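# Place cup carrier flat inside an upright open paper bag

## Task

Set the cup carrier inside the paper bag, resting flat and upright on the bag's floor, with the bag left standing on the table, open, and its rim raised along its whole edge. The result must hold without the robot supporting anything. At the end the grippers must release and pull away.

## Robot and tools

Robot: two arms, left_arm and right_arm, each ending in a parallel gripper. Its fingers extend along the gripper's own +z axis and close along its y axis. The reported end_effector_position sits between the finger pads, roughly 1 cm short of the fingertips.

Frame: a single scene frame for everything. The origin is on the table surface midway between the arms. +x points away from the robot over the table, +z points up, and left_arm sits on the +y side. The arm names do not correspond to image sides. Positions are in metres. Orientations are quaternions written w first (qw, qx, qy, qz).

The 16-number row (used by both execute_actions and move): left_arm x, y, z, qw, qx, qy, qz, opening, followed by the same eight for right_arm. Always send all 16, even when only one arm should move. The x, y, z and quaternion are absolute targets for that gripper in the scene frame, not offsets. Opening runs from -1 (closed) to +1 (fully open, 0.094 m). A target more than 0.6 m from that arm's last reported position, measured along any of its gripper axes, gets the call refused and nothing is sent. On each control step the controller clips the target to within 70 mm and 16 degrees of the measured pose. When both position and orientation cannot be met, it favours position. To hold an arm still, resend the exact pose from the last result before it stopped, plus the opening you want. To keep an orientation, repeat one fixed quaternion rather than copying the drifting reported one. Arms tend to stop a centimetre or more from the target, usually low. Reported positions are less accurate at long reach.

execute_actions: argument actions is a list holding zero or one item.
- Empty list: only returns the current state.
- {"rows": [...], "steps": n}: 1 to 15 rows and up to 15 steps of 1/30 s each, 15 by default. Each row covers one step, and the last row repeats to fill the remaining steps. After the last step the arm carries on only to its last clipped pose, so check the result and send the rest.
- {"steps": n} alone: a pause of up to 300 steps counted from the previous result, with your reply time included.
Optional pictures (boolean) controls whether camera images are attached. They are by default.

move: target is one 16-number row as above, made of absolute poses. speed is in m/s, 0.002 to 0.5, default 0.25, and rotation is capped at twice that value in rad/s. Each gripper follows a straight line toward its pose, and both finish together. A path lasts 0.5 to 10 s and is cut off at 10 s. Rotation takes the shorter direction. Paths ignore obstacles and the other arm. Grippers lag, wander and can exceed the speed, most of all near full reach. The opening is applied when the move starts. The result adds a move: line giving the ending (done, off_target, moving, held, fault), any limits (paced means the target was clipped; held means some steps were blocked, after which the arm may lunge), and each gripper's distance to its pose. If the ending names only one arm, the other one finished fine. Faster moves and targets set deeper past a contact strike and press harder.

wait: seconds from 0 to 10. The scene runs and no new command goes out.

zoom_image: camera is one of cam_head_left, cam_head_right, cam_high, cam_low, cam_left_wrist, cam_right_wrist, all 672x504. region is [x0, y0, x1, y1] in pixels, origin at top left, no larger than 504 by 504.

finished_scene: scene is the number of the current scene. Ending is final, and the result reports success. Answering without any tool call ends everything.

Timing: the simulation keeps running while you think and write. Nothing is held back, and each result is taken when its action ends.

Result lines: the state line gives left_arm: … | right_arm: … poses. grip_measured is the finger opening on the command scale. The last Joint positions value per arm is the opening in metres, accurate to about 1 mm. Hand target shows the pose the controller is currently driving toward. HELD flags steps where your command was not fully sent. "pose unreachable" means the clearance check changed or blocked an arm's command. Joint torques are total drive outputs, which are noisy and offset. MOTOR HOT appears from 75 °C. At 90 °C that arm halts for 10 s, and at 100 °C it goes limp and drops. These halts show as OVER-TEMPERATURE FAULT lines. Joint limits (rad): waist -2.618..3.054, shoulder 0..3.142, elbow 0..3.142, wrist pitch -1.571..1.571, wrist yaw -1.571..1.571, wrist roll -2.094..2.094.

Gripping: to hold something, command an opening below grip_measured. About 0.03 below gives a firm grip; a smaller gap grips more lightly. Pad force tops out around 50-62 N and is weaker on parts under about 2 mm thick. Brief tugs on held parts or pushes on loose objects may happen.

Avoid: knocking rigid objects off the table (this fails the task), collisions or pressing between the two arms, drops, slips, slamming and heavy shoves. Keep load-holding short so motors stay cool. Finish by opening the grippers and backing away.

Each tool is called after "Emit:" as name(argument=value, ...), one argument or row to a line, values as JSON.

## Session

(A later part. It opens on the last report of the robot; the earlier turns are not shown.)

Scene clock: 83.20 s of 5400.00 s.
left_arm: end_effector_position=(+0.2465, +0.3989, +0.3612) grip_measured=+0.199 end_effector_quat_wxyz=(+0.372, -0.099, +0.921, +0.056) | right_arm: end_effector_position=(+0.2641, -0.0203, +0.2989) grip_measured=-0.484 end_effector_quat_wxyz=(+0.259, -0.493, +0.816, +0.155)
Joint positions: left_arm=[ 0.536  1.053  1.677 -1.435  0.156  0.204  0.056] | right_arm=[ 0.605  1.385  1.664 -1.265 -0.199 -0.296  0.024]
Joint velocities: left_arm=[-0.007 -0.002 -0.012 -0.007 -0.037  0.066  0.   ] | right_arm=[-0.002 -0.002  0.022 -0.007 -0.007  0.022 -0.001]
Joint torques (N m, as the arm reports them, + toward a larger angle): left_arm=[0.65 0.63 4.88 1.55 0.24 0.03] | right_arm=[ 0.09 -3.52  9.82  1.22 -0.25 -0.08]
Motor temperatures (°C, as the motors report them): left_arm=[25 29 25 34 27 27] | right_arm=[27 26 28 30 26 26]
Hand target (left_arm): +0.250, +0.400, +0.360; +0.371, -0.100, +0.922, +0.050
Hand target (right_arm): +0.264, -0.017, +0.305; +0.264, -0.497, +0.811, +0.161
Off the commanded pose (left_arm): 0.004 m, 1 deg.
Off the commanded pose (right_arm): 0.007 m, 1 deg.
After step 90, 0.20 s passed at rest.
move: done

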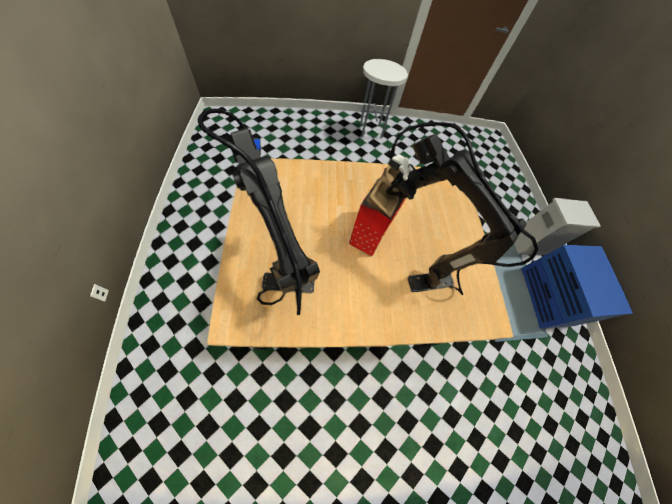

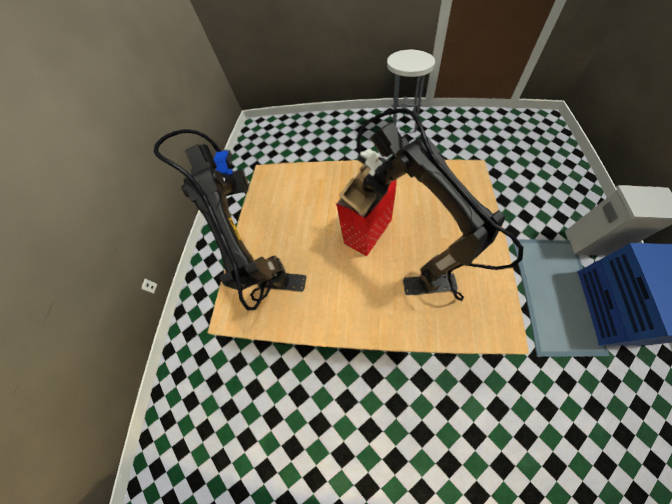

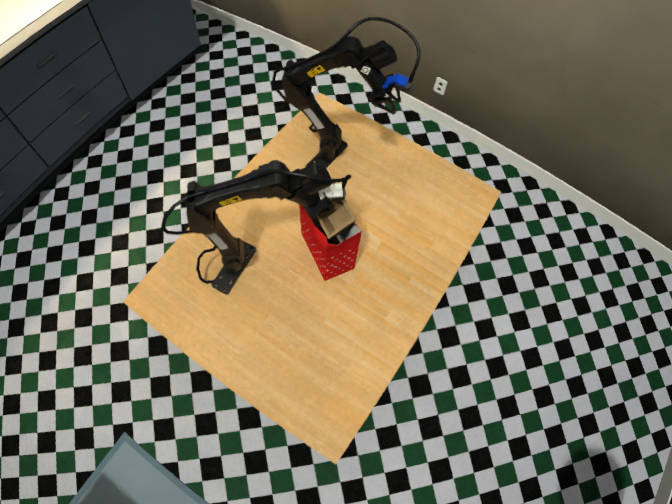

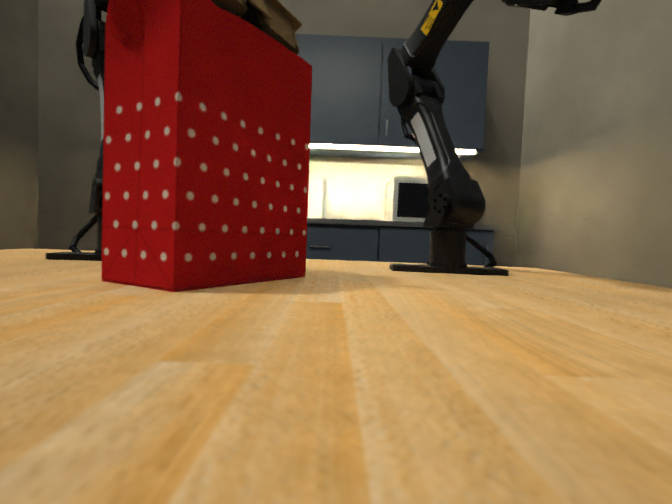

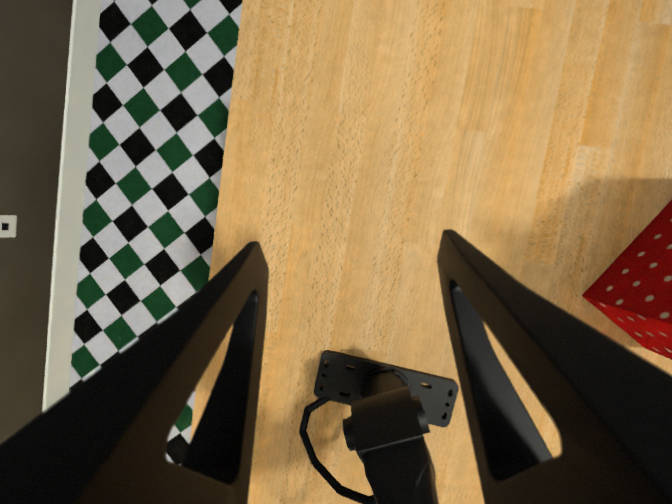

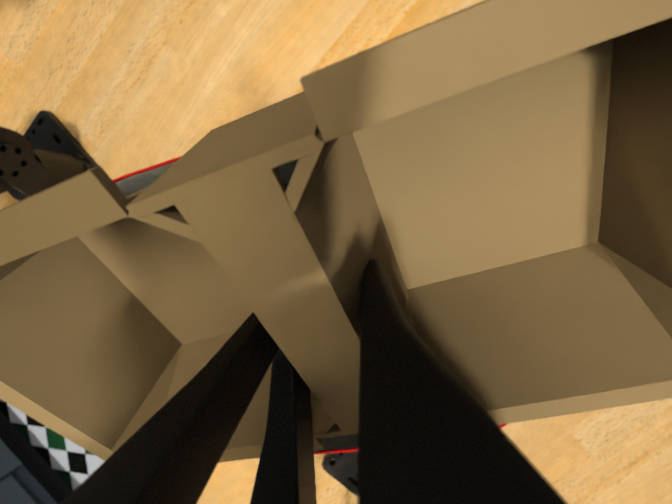

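Emit:
move(
  target=[0.25,0.40,0.36,0.37,-0.1,0.92,0.05,0.2,0.263,-0.019,0.272,0.272,-0.50,0.805,0.169,-0.51],
  speed=0.04,
)

Emit:
zoom_image(
  camera="cam_high",
  region=[260,140,400,280],
)

Emit:
zoom_image(
  camera="cam_head_right",
  region=[310,130,430,250],
)

Scene clock: 90.47 s of 5400.00 s.
left_arm: end_effector_position=(+0.2465, +0.3989, +0.3612) grip_measured=+0.199 end_effector_quat_wxyz=(+0.372, -0.099, +0.921, +0.056) | right_arm: end_effector_position=(+0.2602, -0.0144, +0.2691) grip_measured=-0.484 end_effector_quat_wxyz=(+0.258, -0.500, +0.809, +0.173)
Joint positions: left_arm=[ 0.536  1.053  1.677 -1.435  0.156  0.204  0.056] | right_arm=[ 0.605  1.332  1.483 -1.132 -0.24  -0.304  0.024]
Joint velocities: left_arm=[-0.012 -0.012 -0.012  0.022  0.037  0.037 -0.001] | right_arm=[-0.012 -0.012 -0.002  0.066 -0.037 -0.007 -0.   ]
Joint torques (N m, as the arm reports them, + toward a larger angle): left_arm=[ 0.71  0.72  4.93  1.56  0.22 -0.01] | right_arm=[-1.26 -6.53  5.55  1.44 -0.07 -0.18]
Motor temperatures (°C, as the motors report them): left_arm=[25 29 25 34 27 27] | right_arm=[27 26 29 30 26 26]
Hand target (left_arm): +0.250, +0.400, +0.360; +0.371, -0.100, +0.922, +0.050
Hand target (right_arm): +0.263, -0.019, +0.272; +0.271, -0.500, +0.805, +0.169
Off the commanded pose (left_arm): 0.004 m, 1 deg.
Off the commanded pose (right_arm): 0.006 m, 2 deg.
After step 90, 3.17 s passed at rest.
move: done

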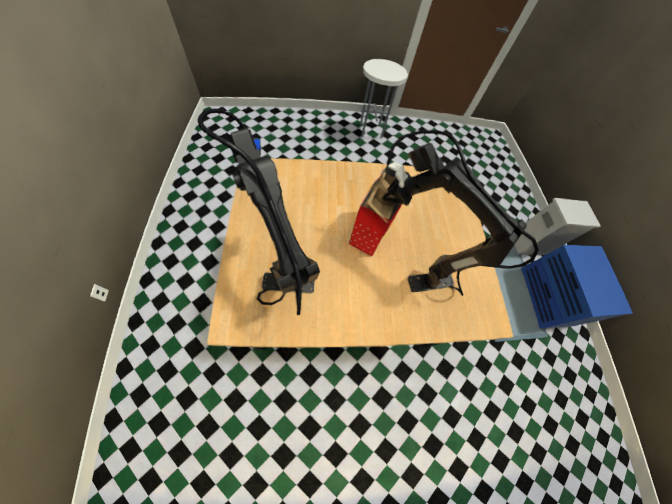

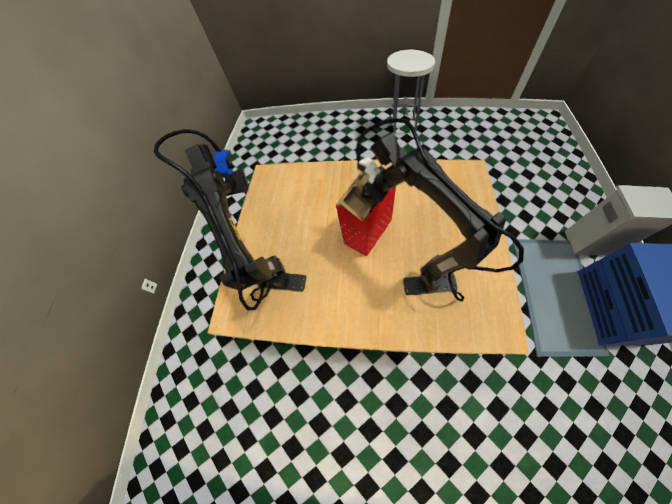

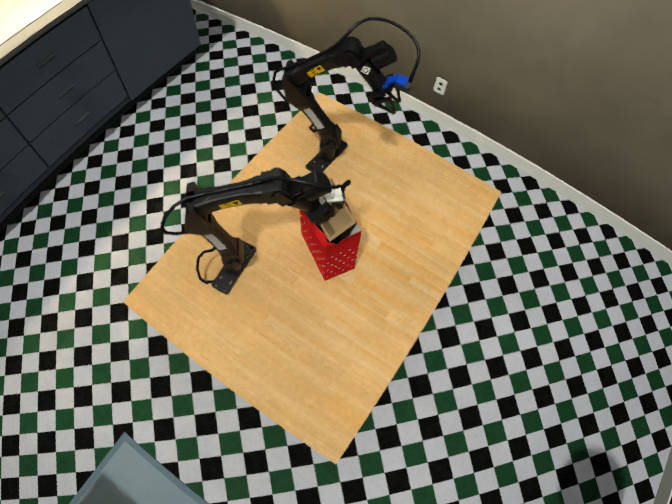

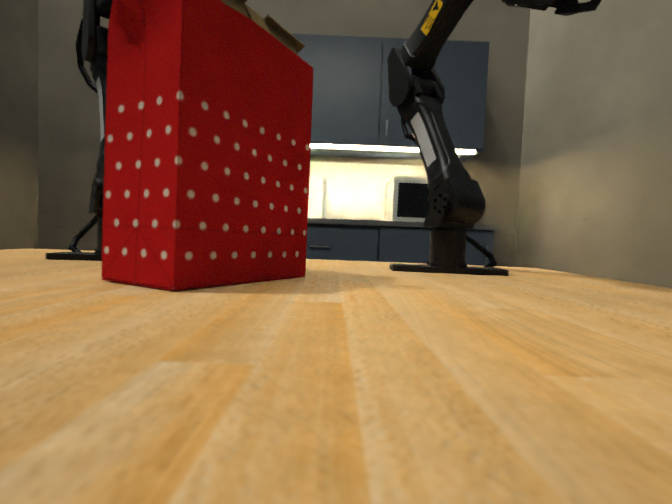

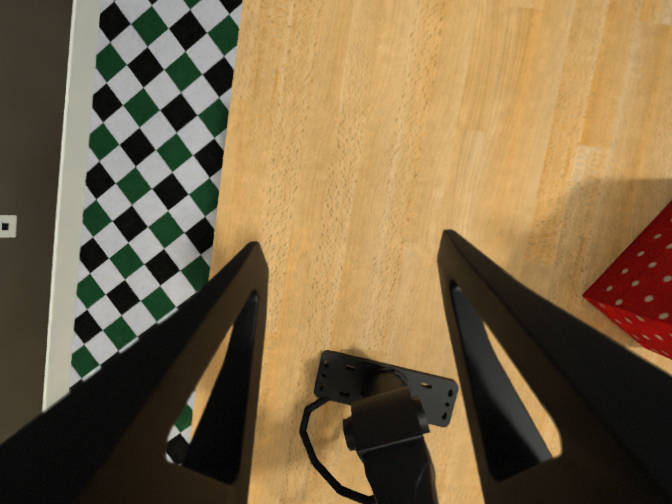

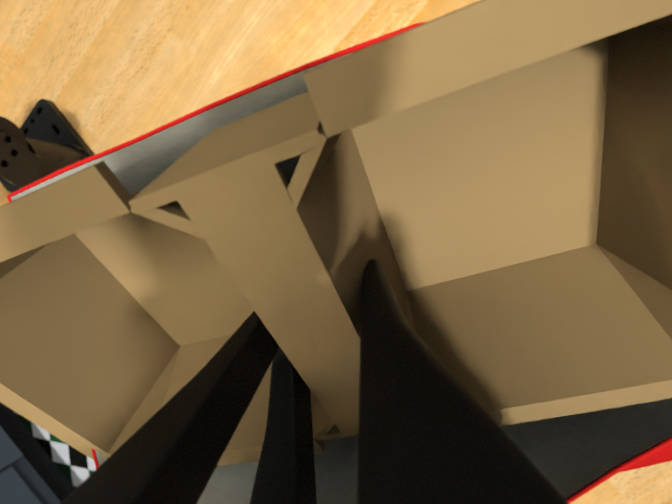

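Region (260, 140, 400, 280) of cam_high's 672x504 image, scaled by 3.600, with more detail than that image has.

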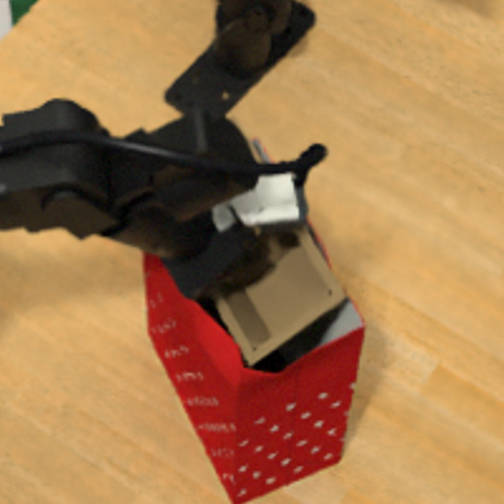

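Region (310, 130, 430, 250) of cam_head_right's 672x504 image, scaled by 4.200, with more detail than that image has.

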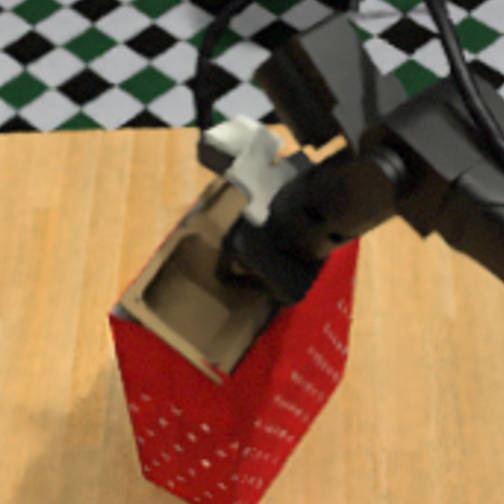

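Emit:
move(
  target=[0.25,0.40,0.36,0.37,-0.1,0.92,0.05,0.2,0.271,-0.024,0.252,0.272,-0.50,0.805,0.165,-0.51],
  speed=0.025,
)

Emit:
zoom_image(
  camera="cam_high",
  region=[260,140,400,280],
)

Emit:
zoom_image(
  camera="cam_head_right",
  region=[310,130,430,250],
)

Scene clock: 95.37 s of 5400.00 s.
left_arm: end_effector_position=(+0.2465, +0.3989, +0.3612) grip_measured=+0.199 end_effector_quat_wxyz=(+0.372, -0.099, +0.921, +0.056) | right_arm: end_effector_position=(+0.2694, -0.0200, +0.2466) grip_measured=-0.484 end_effector_quat_wxyz=(+0.256, -0.500, +0.810, +0.168)
Joint positions: left_arm=[ 0.536  1.053  1.677 -1.435  0.156  0.204  0.056] | right_arm=[ 0.567  1.323  1.388 -1.061 -0.251 -0.338  0.024]
Joint velocities: left_arm=[-0.002 -0.007 -0.017 -0.022 -0.022 -0.037  0.   ] | right_arm=[-0.002  0.002 -0.017 -0.007 -0.125 -0.007  0.   ]
Joint torques (N m, as the arm reports them, + toward a larger angle): left_arm=[0.67 0.69 4.88 1.54 0.24 0.01] | right_arm=[-0.98 -6.95  6.2   1.44 -0.09 -0.11]
Motor temperatures (°C, as the motors report them): left_arm=[25 29 25 34 27 27] | right_arm=[27 26 28 30 26 26]
Hand target (left_arm): +0.250, +0.400, +0.360; +0.371, -0.100, +0.922, +0.050
Hand target (right_arm): +0.271, -0.024, +0.252; +0.272, -0.500, +0.805, +0.165
Off the commanded pose (left_arm): 0.004 m, 1 deg.
Off the commanded pose (right_arm): 0.007 m, 2 deg.
After step 90, 0.67 s passed at rest.
move: done

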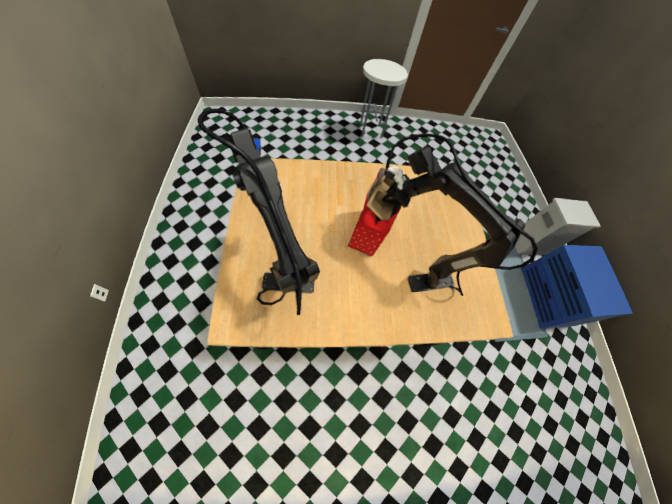

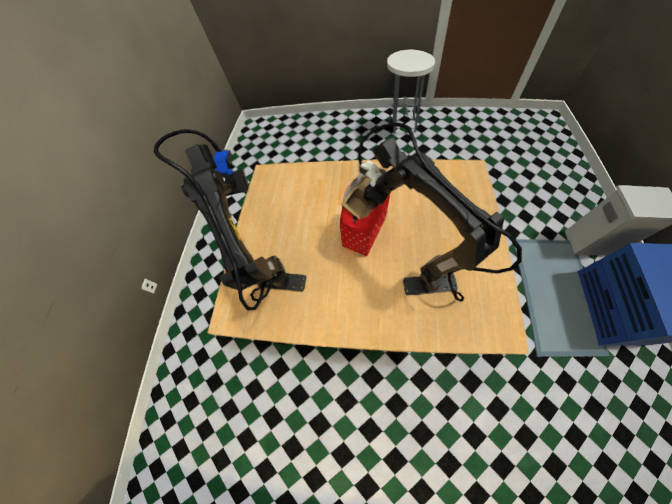

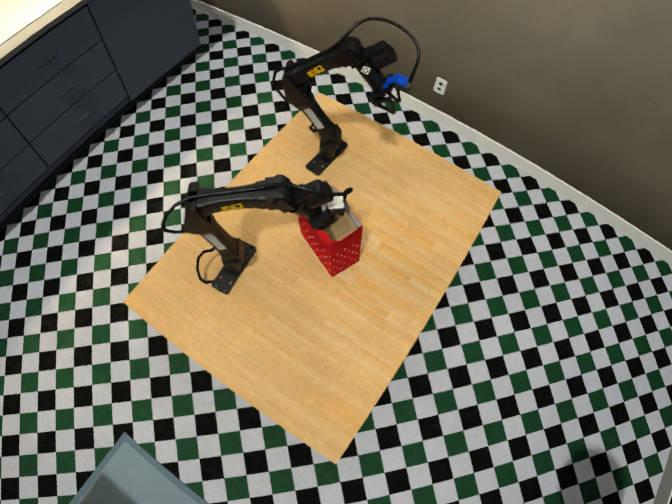

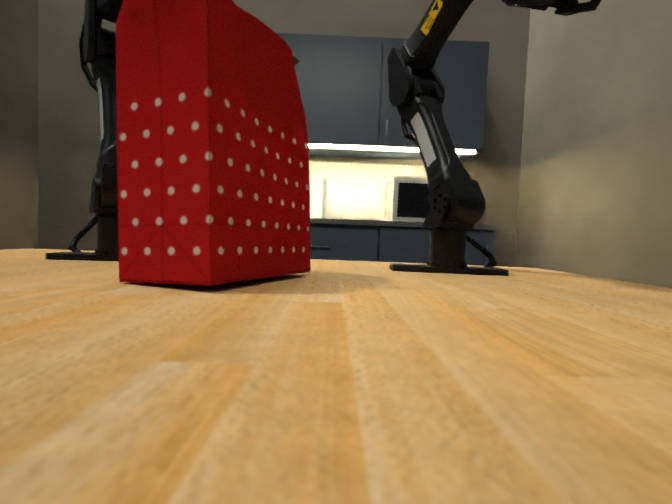

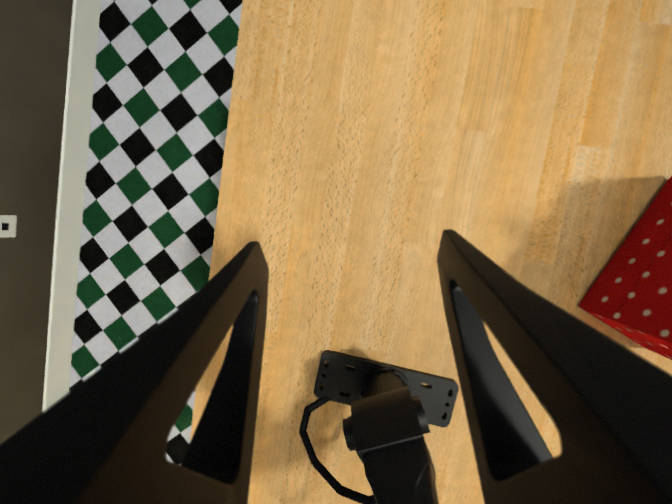

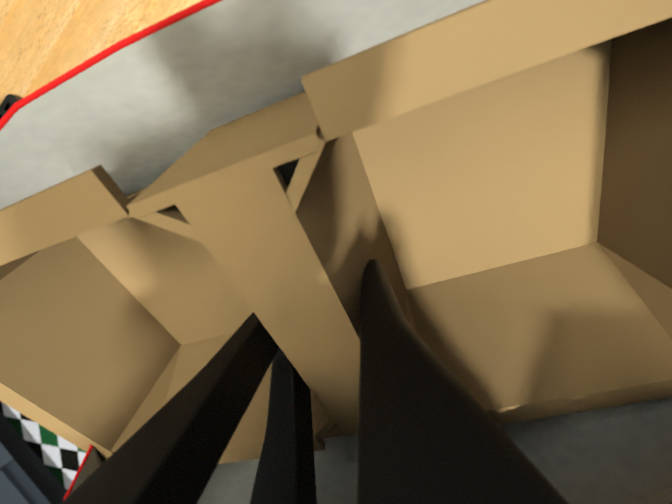

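Region (260, 140, 400, 280) of cam_high's 672x504 image, scaled by 3.600, with more detail than that image has.

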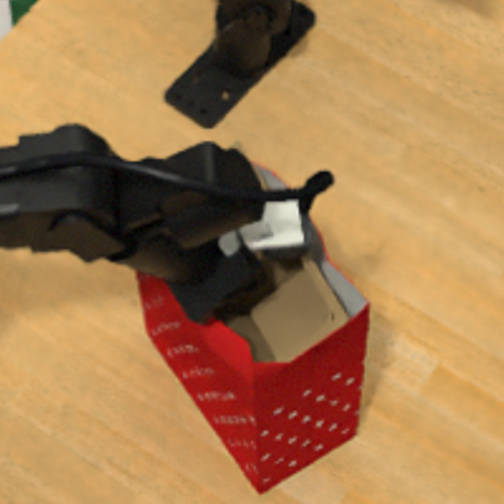

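Region (310, 130, 430, 250) of cam_head_right's 672x504 image, scaled by 4.200, with more detail than that image has.

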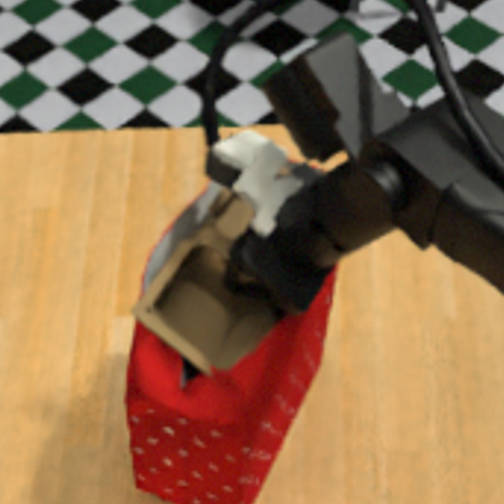

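Emit:
move(
  target=[0.25,0.40,0.36,0.37,-0.1,0.92,0.05,0.2,0.274,-0.02,0.283,0.17,-0.447,0.823,0.307,-0.51],
  speed=0.07,
)

Emit:
zoom_image(
  camera="cam_high",
  region=[260,140,400,280],
)

Emit:
zoom_image(
  camera="cam_head_right",
  region=[310,130,430,250],
)

Scene clock: 102.33 s of 5400.00 s.
left_arm: end_effector_position=(+0.2465, +0.3989, +0.3612) grip_measured=+0.199 end_effector_quat_wxyz=(+0.372, -0.099, +0.921, +0.056) | right_arm: end_effector_position=(+0.2719, -0.0209, +0.2776) grip_measured=-0.484 end_effector_quat_wxyz=(+0.166, -0.445, +0.827, +0.300)
Joint positions: left_arm=[ 0.536  1.053  1.677 -1.435  0.156  0.204  0.056] | right_arm=[ 0.391  1.49   1.644 -1.324 -0.589 -0.348  0.024]
Joint velocities: left_arm=[ 0.002 -0.007 -0.002  0.022  0.007 -0.022 -0.   ] | right_arm=[-0.002  0.002  0.002  0.081 -0.022 -0.066 -0.001]
Joint torques (N m, as the arm reports them, + toward a larger angle): left_arm=[0.68 0.71 4.82 1.56 0.24 0.  ] | right_arm=[-1.07 -4.65  9.91  0.81 -0.58 -0.1 ]
Motor temperatures (°C, as the motors report them): left_arm=[25 29 25 35 27 27] | right_arm=[27 26 29 30 26 26]
Hand target (left_arm): +0.250, +0.400, +0.360; +0.371, -0.100, +0.922, +0.050
Hand target (right_arm): +0.275, -0.020, +0.285; +0.171, -0.446, +0.823, +0.308
Off the commanded pose (left_arm): 0.004 m, 1 deg.
Off the commanded pose (right_arm): 0.006 m, 1 deg.
After step 90, 1.07 s passed at rest.
move: done

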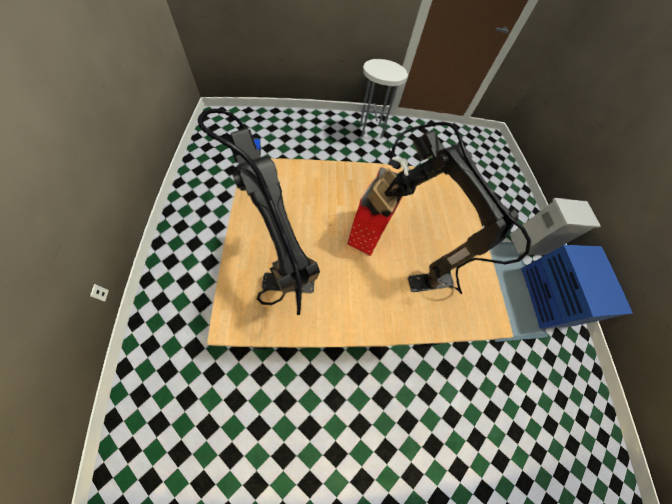

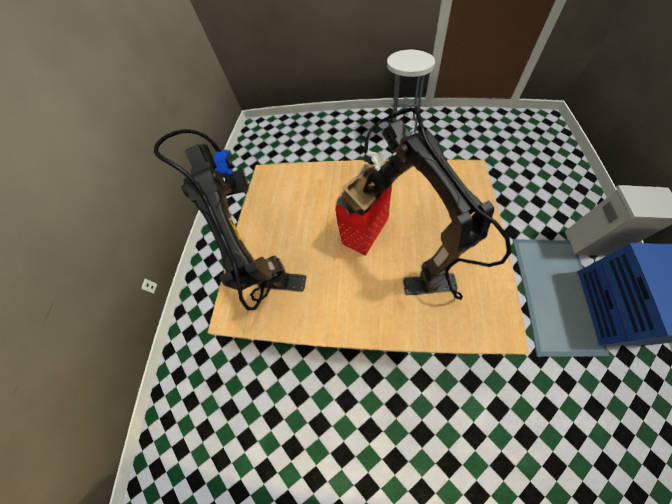

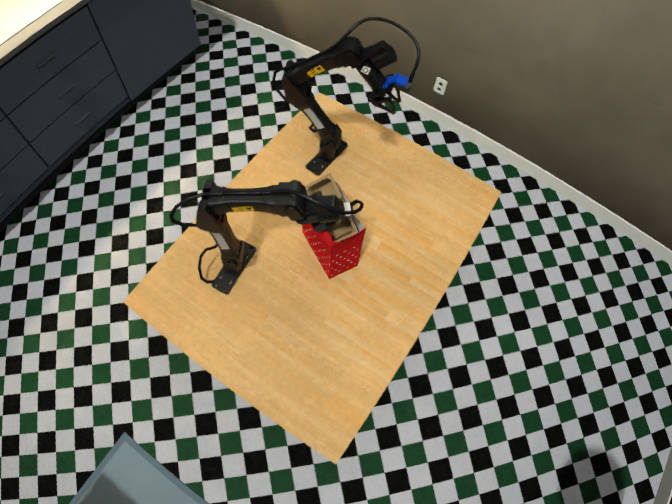

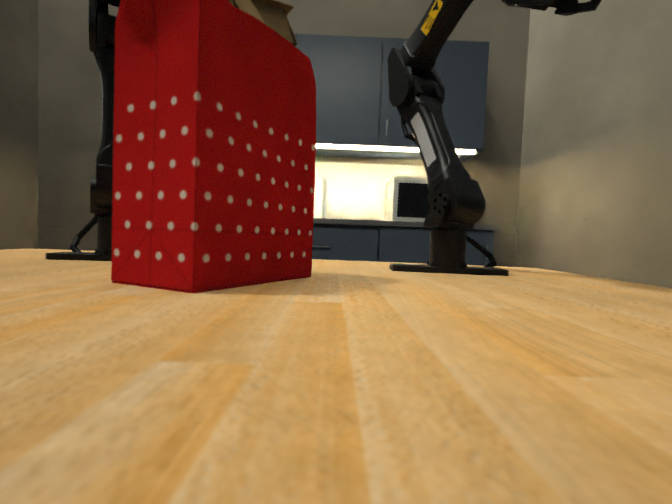

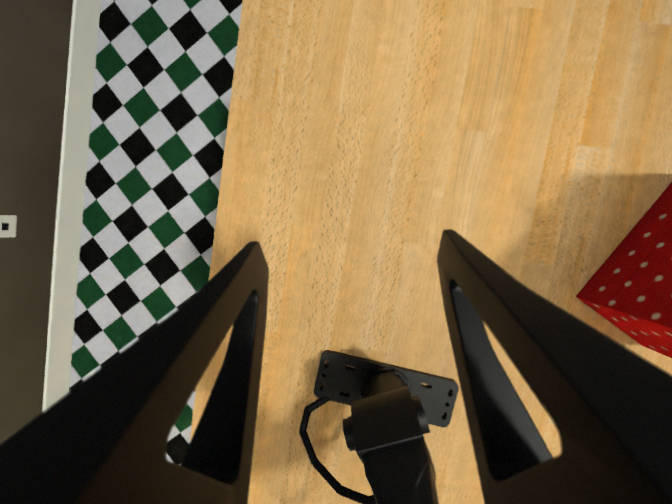

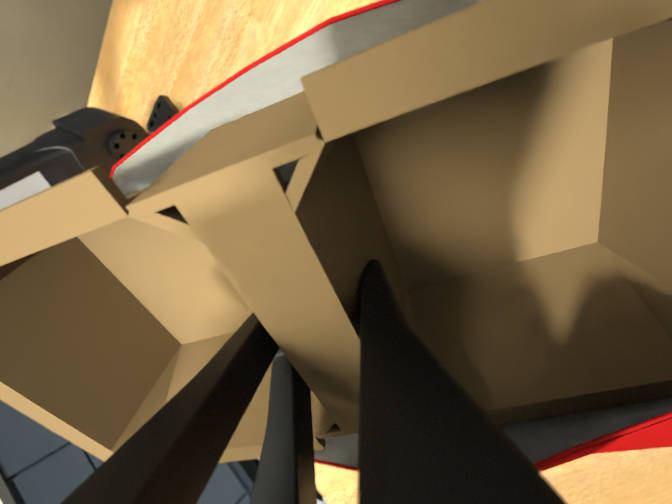

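Region (260, 140, 400, 280) of cam_high's 672x504 image, scaled by 3.600, with more detail than that image has.

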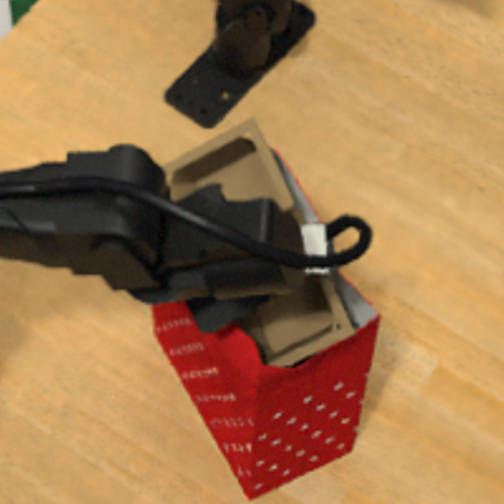

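Region (310, 130, 430, 250) of cam_head_right's 672x504 image, scaled by 4.200, with more detail than that image has.

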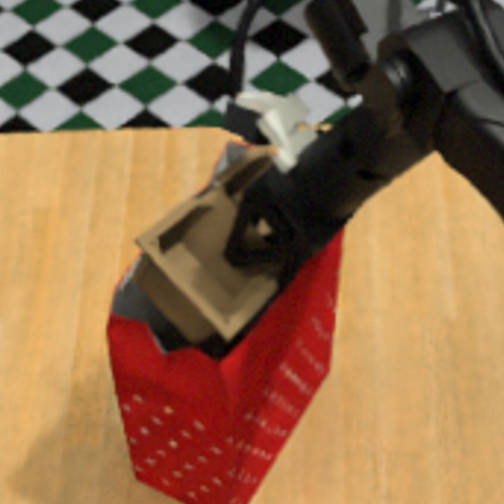

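Emit:
move(
  target=[0.25,0.40,0.36,0.37,-0.1,0.92,0.05,0.2,0.281,-0.015,0.245,0.12,-0.462,0.835,0.272,-0.51],
  speed=0.04,
)

Emit:
zoom_image(
  camera="cam_high",
  region=[260,140,400,280],
)

Emit:
zoom_image(
  camera="cam_head_right",
  region=[310,130,430,250],
)

Scene clock: 107.77 s of 5400.00 s.
left_arm: end_effector_position=(+0.2465, +0.3989, +0.3612) grip_measured=+0.199 end_effector_quat_wxyz=(+0.372, -0.099, +0.921, +0.056) | right_arm: end_effector_position=(+0.2825, -0.0181, +0.2457) grip_measured=-0.484 end_effector_quat_wxyz=(+0.125, -0.454, +0.839, +0.272)
Joint positions: left_arm=[ 0.536  1.053  1.677 -1.435  0.156  0.204  0.056] | right_arm=[ 0.407  1.577  1.644 -1.334 -0.535 -0.374  0.024]
Joint velocities: left_arm=[-0.002 -0.012 -0.022  0.007 -0.007  0.007 -0.001] | right_arm=[-0.002 -0.022  0.007 -0.037 -0.007 -0.022  0.   ]
Joint torques (N m, as the arm reports them, + toward a larger angle): left_arm=[0.64 0.7  4.76 1.55 0.23 0.02] | right_arm=[ 1.03 -5.67  8.01  0.64 -0.33 -0.11]
Motor temperatures (°C, as the motors report them): left_arm=[25 29 25 35 27 27] | right_arm=[27 26 29 29 26 26]
Hand target (left_arm): +0.250, +0.400, +0.360; +0.371, -0.100, +0.922, +0.050
Hand target (right_arm): +0.281, -0.015, +0.245; +0.120, -0.461, +0.836, +0.272
Off the commanded pose (left_arm): 0.004 m, 1 deg.
Off the commanded pose (right_arm): 0.003 m, 1 deg.
After step 90, 0.77 s passed at rest.
move: done

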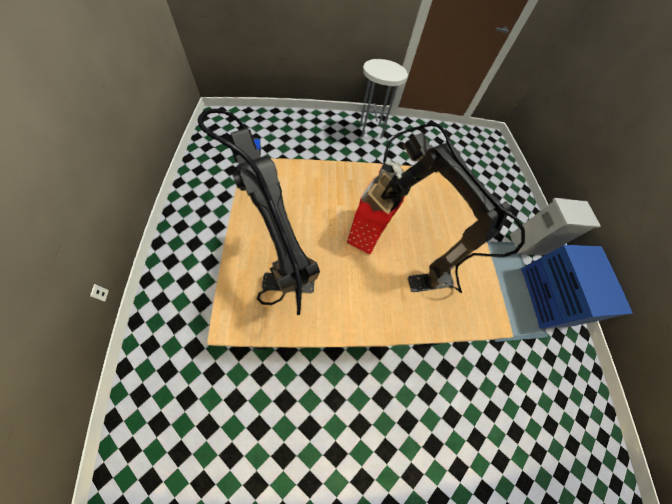

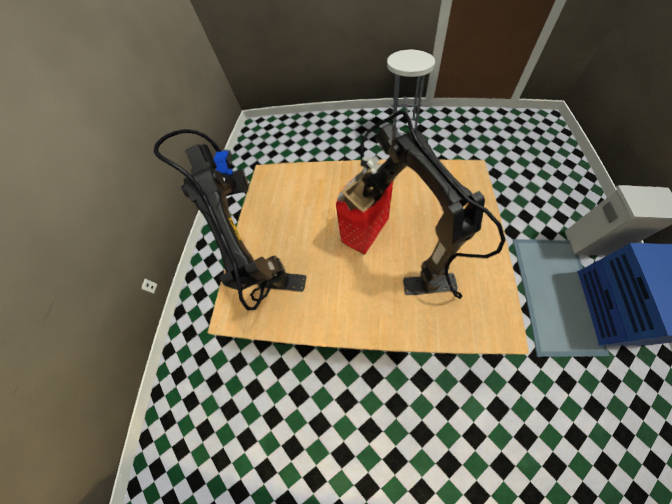

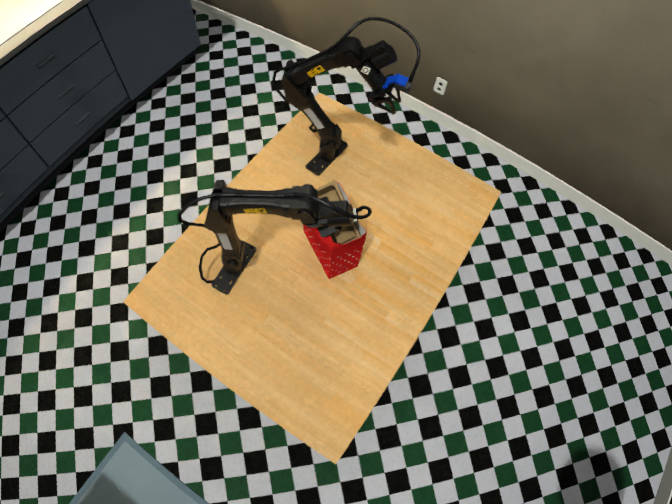

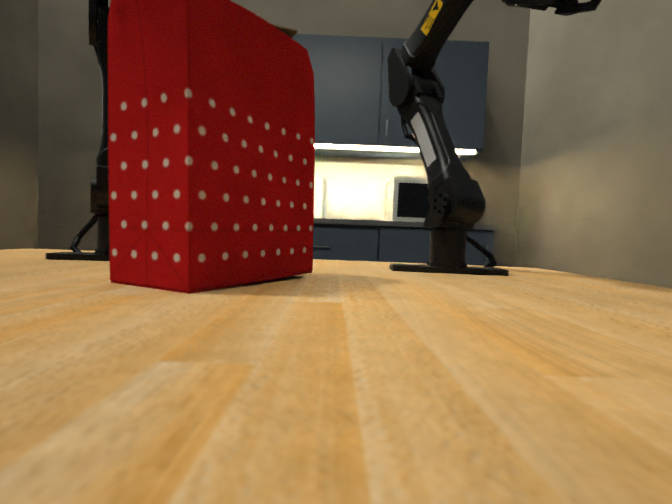

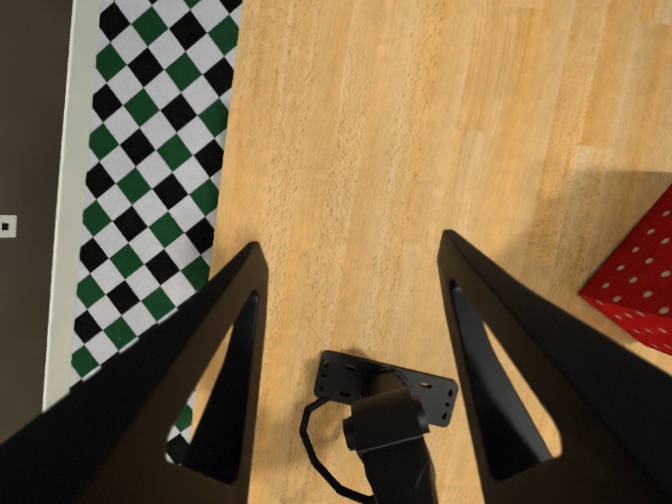

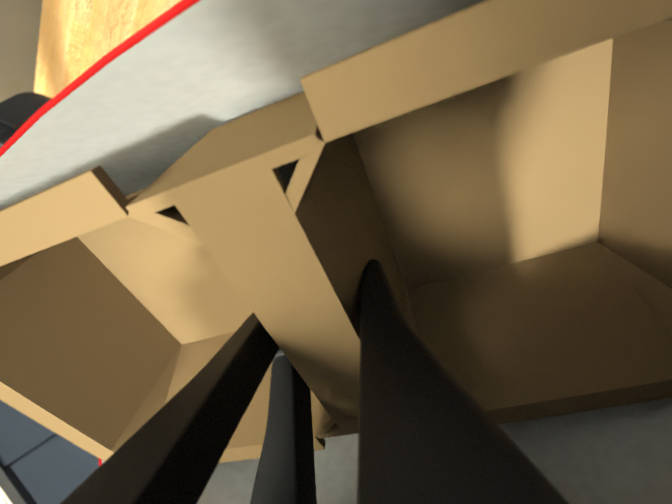

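Region (260, 140, 400, 280) of cam_high's 672x504 image, scaled by 3.600, with more detail than that image has.

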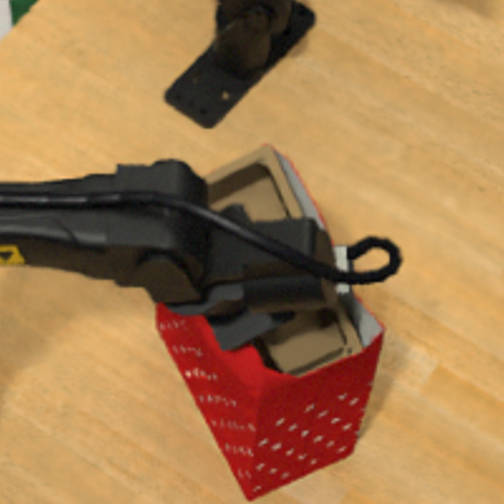

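Region (310, 130, 430, 250) of cam_head_right's 672x504 image, scaled by 4.200, with more detail than that image has.

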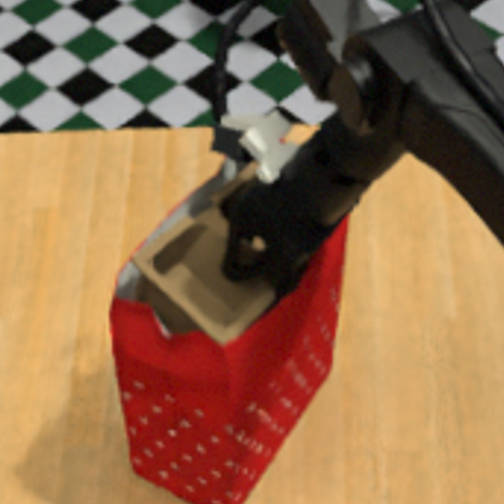

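Emit:
move(
  target=[0.25,0.40,0.36,0.37,-0.1,0.92,0.05,0.2,0.255,0.0,0.295,0.07,-0.437,0.83,0.338,-0.51],
  speed=0.05,
)

Emit:
zoom_image(
  camera="cam_high",
  region=[260,140,400,280],
)

Emit:
zoom_image(
  camera="cam_head_right",
  region=[310,130,430,250],
)

Scene clock: 117.77 s of 5400.00 s.
left_arm: end_effector_position=(+0.2465, +0.3989, +0.3612) grip_measured=+0.199 end_effector_quat_wxyz=(+0.372, -0.099, +0.921, +0.056) | right_arm: end_effector_position=(+0.2595, -0.0063, +0.2882) grip_measured=-0.484 end_effector_quat_wxyz=(+0.075, -0.430, +0.838, +0.326)
Joint positions: left_arm=[ 0.536  1.053  1.677 -1.435  0.156  0.204  0.056] | right_arm=[ 0.425  1.652  1.876 -1.557 -0.646 -0.318  0.024]
Joint velocities: left_arm=[-0.007 -0.007 -0.002 -0.051  0.022  0.022  0.001] | right_arm=[ 0.012  0.002 -0.012 -0.095  0.037  0.007 -0.001]
Joint torques (N m, as the arm reports them, + toward a larger angle): left_arm=[0.7  0.79 4.84 1.56 0.24 0.  ] | right_arm=[ 1.09 -6.07  9.32  0.51 -0.64  0.02]
Motor temperatures (°C, as the motors report them): left_arm=[25 29 25 35 27 27] | right_arm=[27 26 29 29 26 26]
Hand target (left_arm): +0.250, +0.400, +0.360; +0.371, -0.100, +0.922, +0.050
Hand target (right_arm): +0.256, -0.000, +0.296; +0.075, -0.435, +0.831, +0.339
Off the commanded pose (left_arm): 0.004 m, 1 deg.
Off the commanded pose (right_arm): 0.010 m, 2 deg.
joint sent to its limit (right arm) — the command would take joint 4 (wrist pitch) past its lower limit, so that joint was sent only as far as its limit.
After step 90, 4.93 s passed at rest.
move: done

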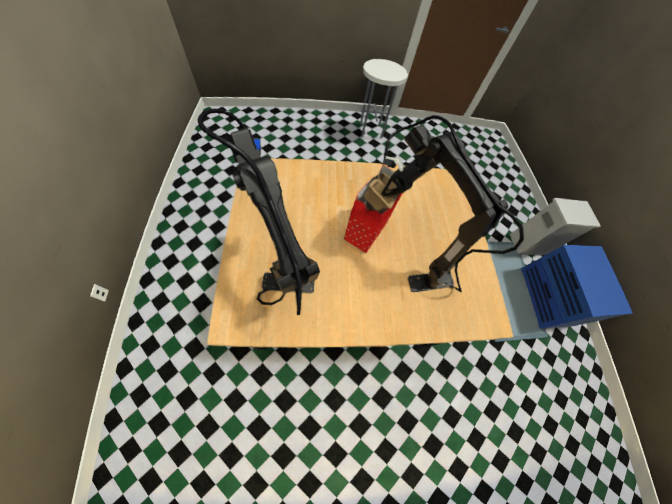

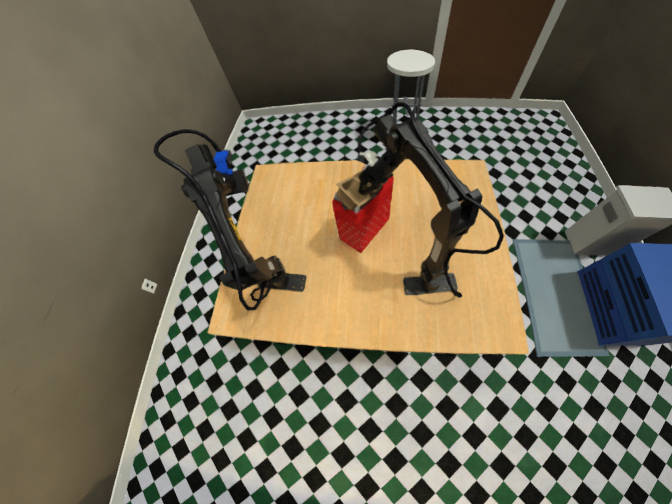

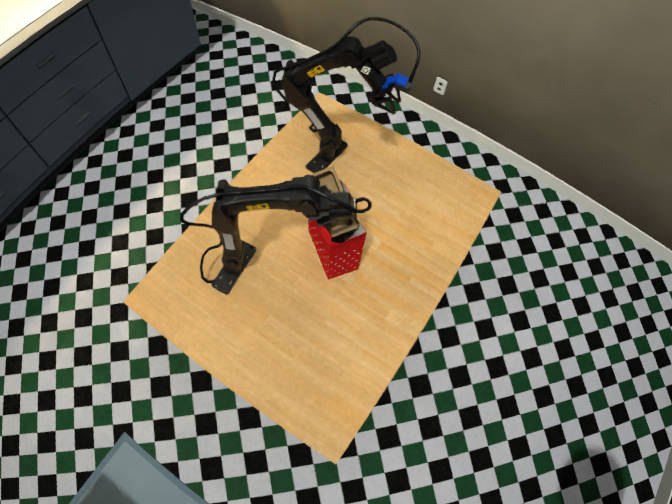

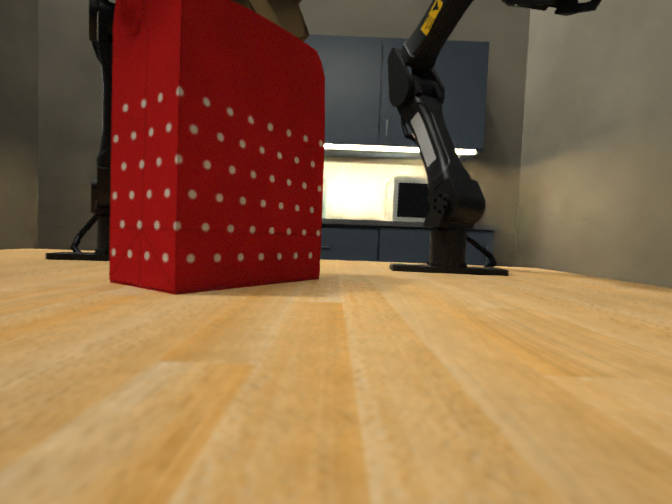

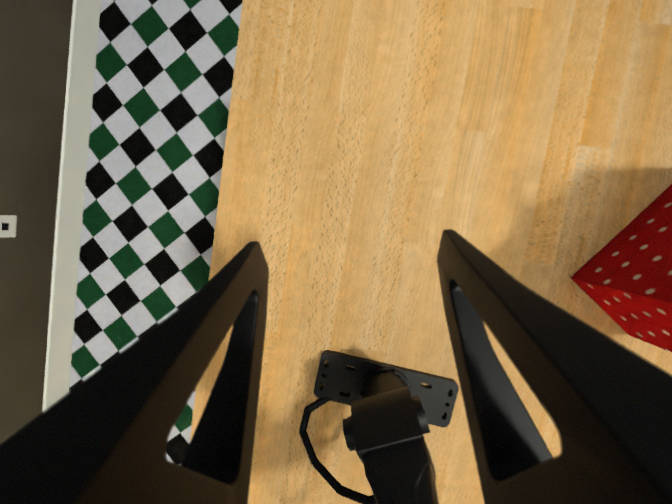

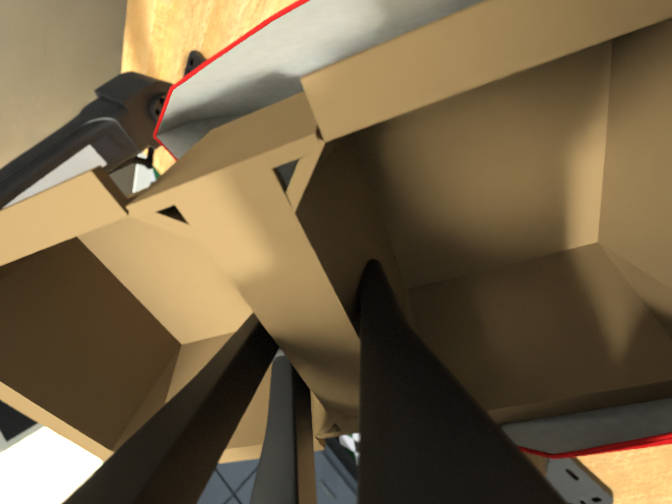

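Region (260, 140, 400, 280) of cam_high's 672x504 image, scaled by 3.600, with more detail than that image has.

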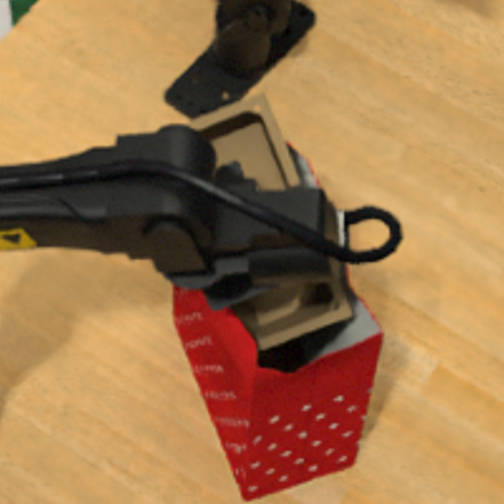

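Region (310, 130, 430, 250) of cam_head_right's 672x504 image, scaled by 4.200, with more detail than that image has.

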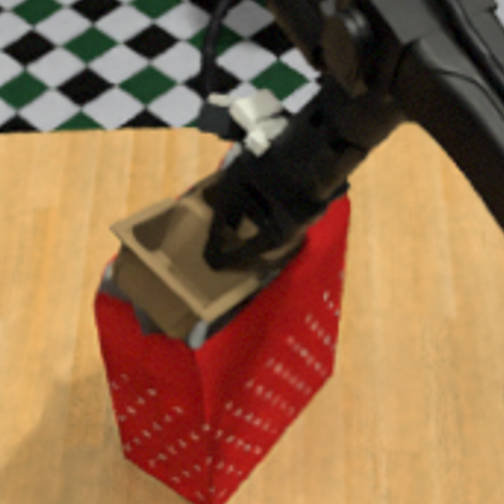

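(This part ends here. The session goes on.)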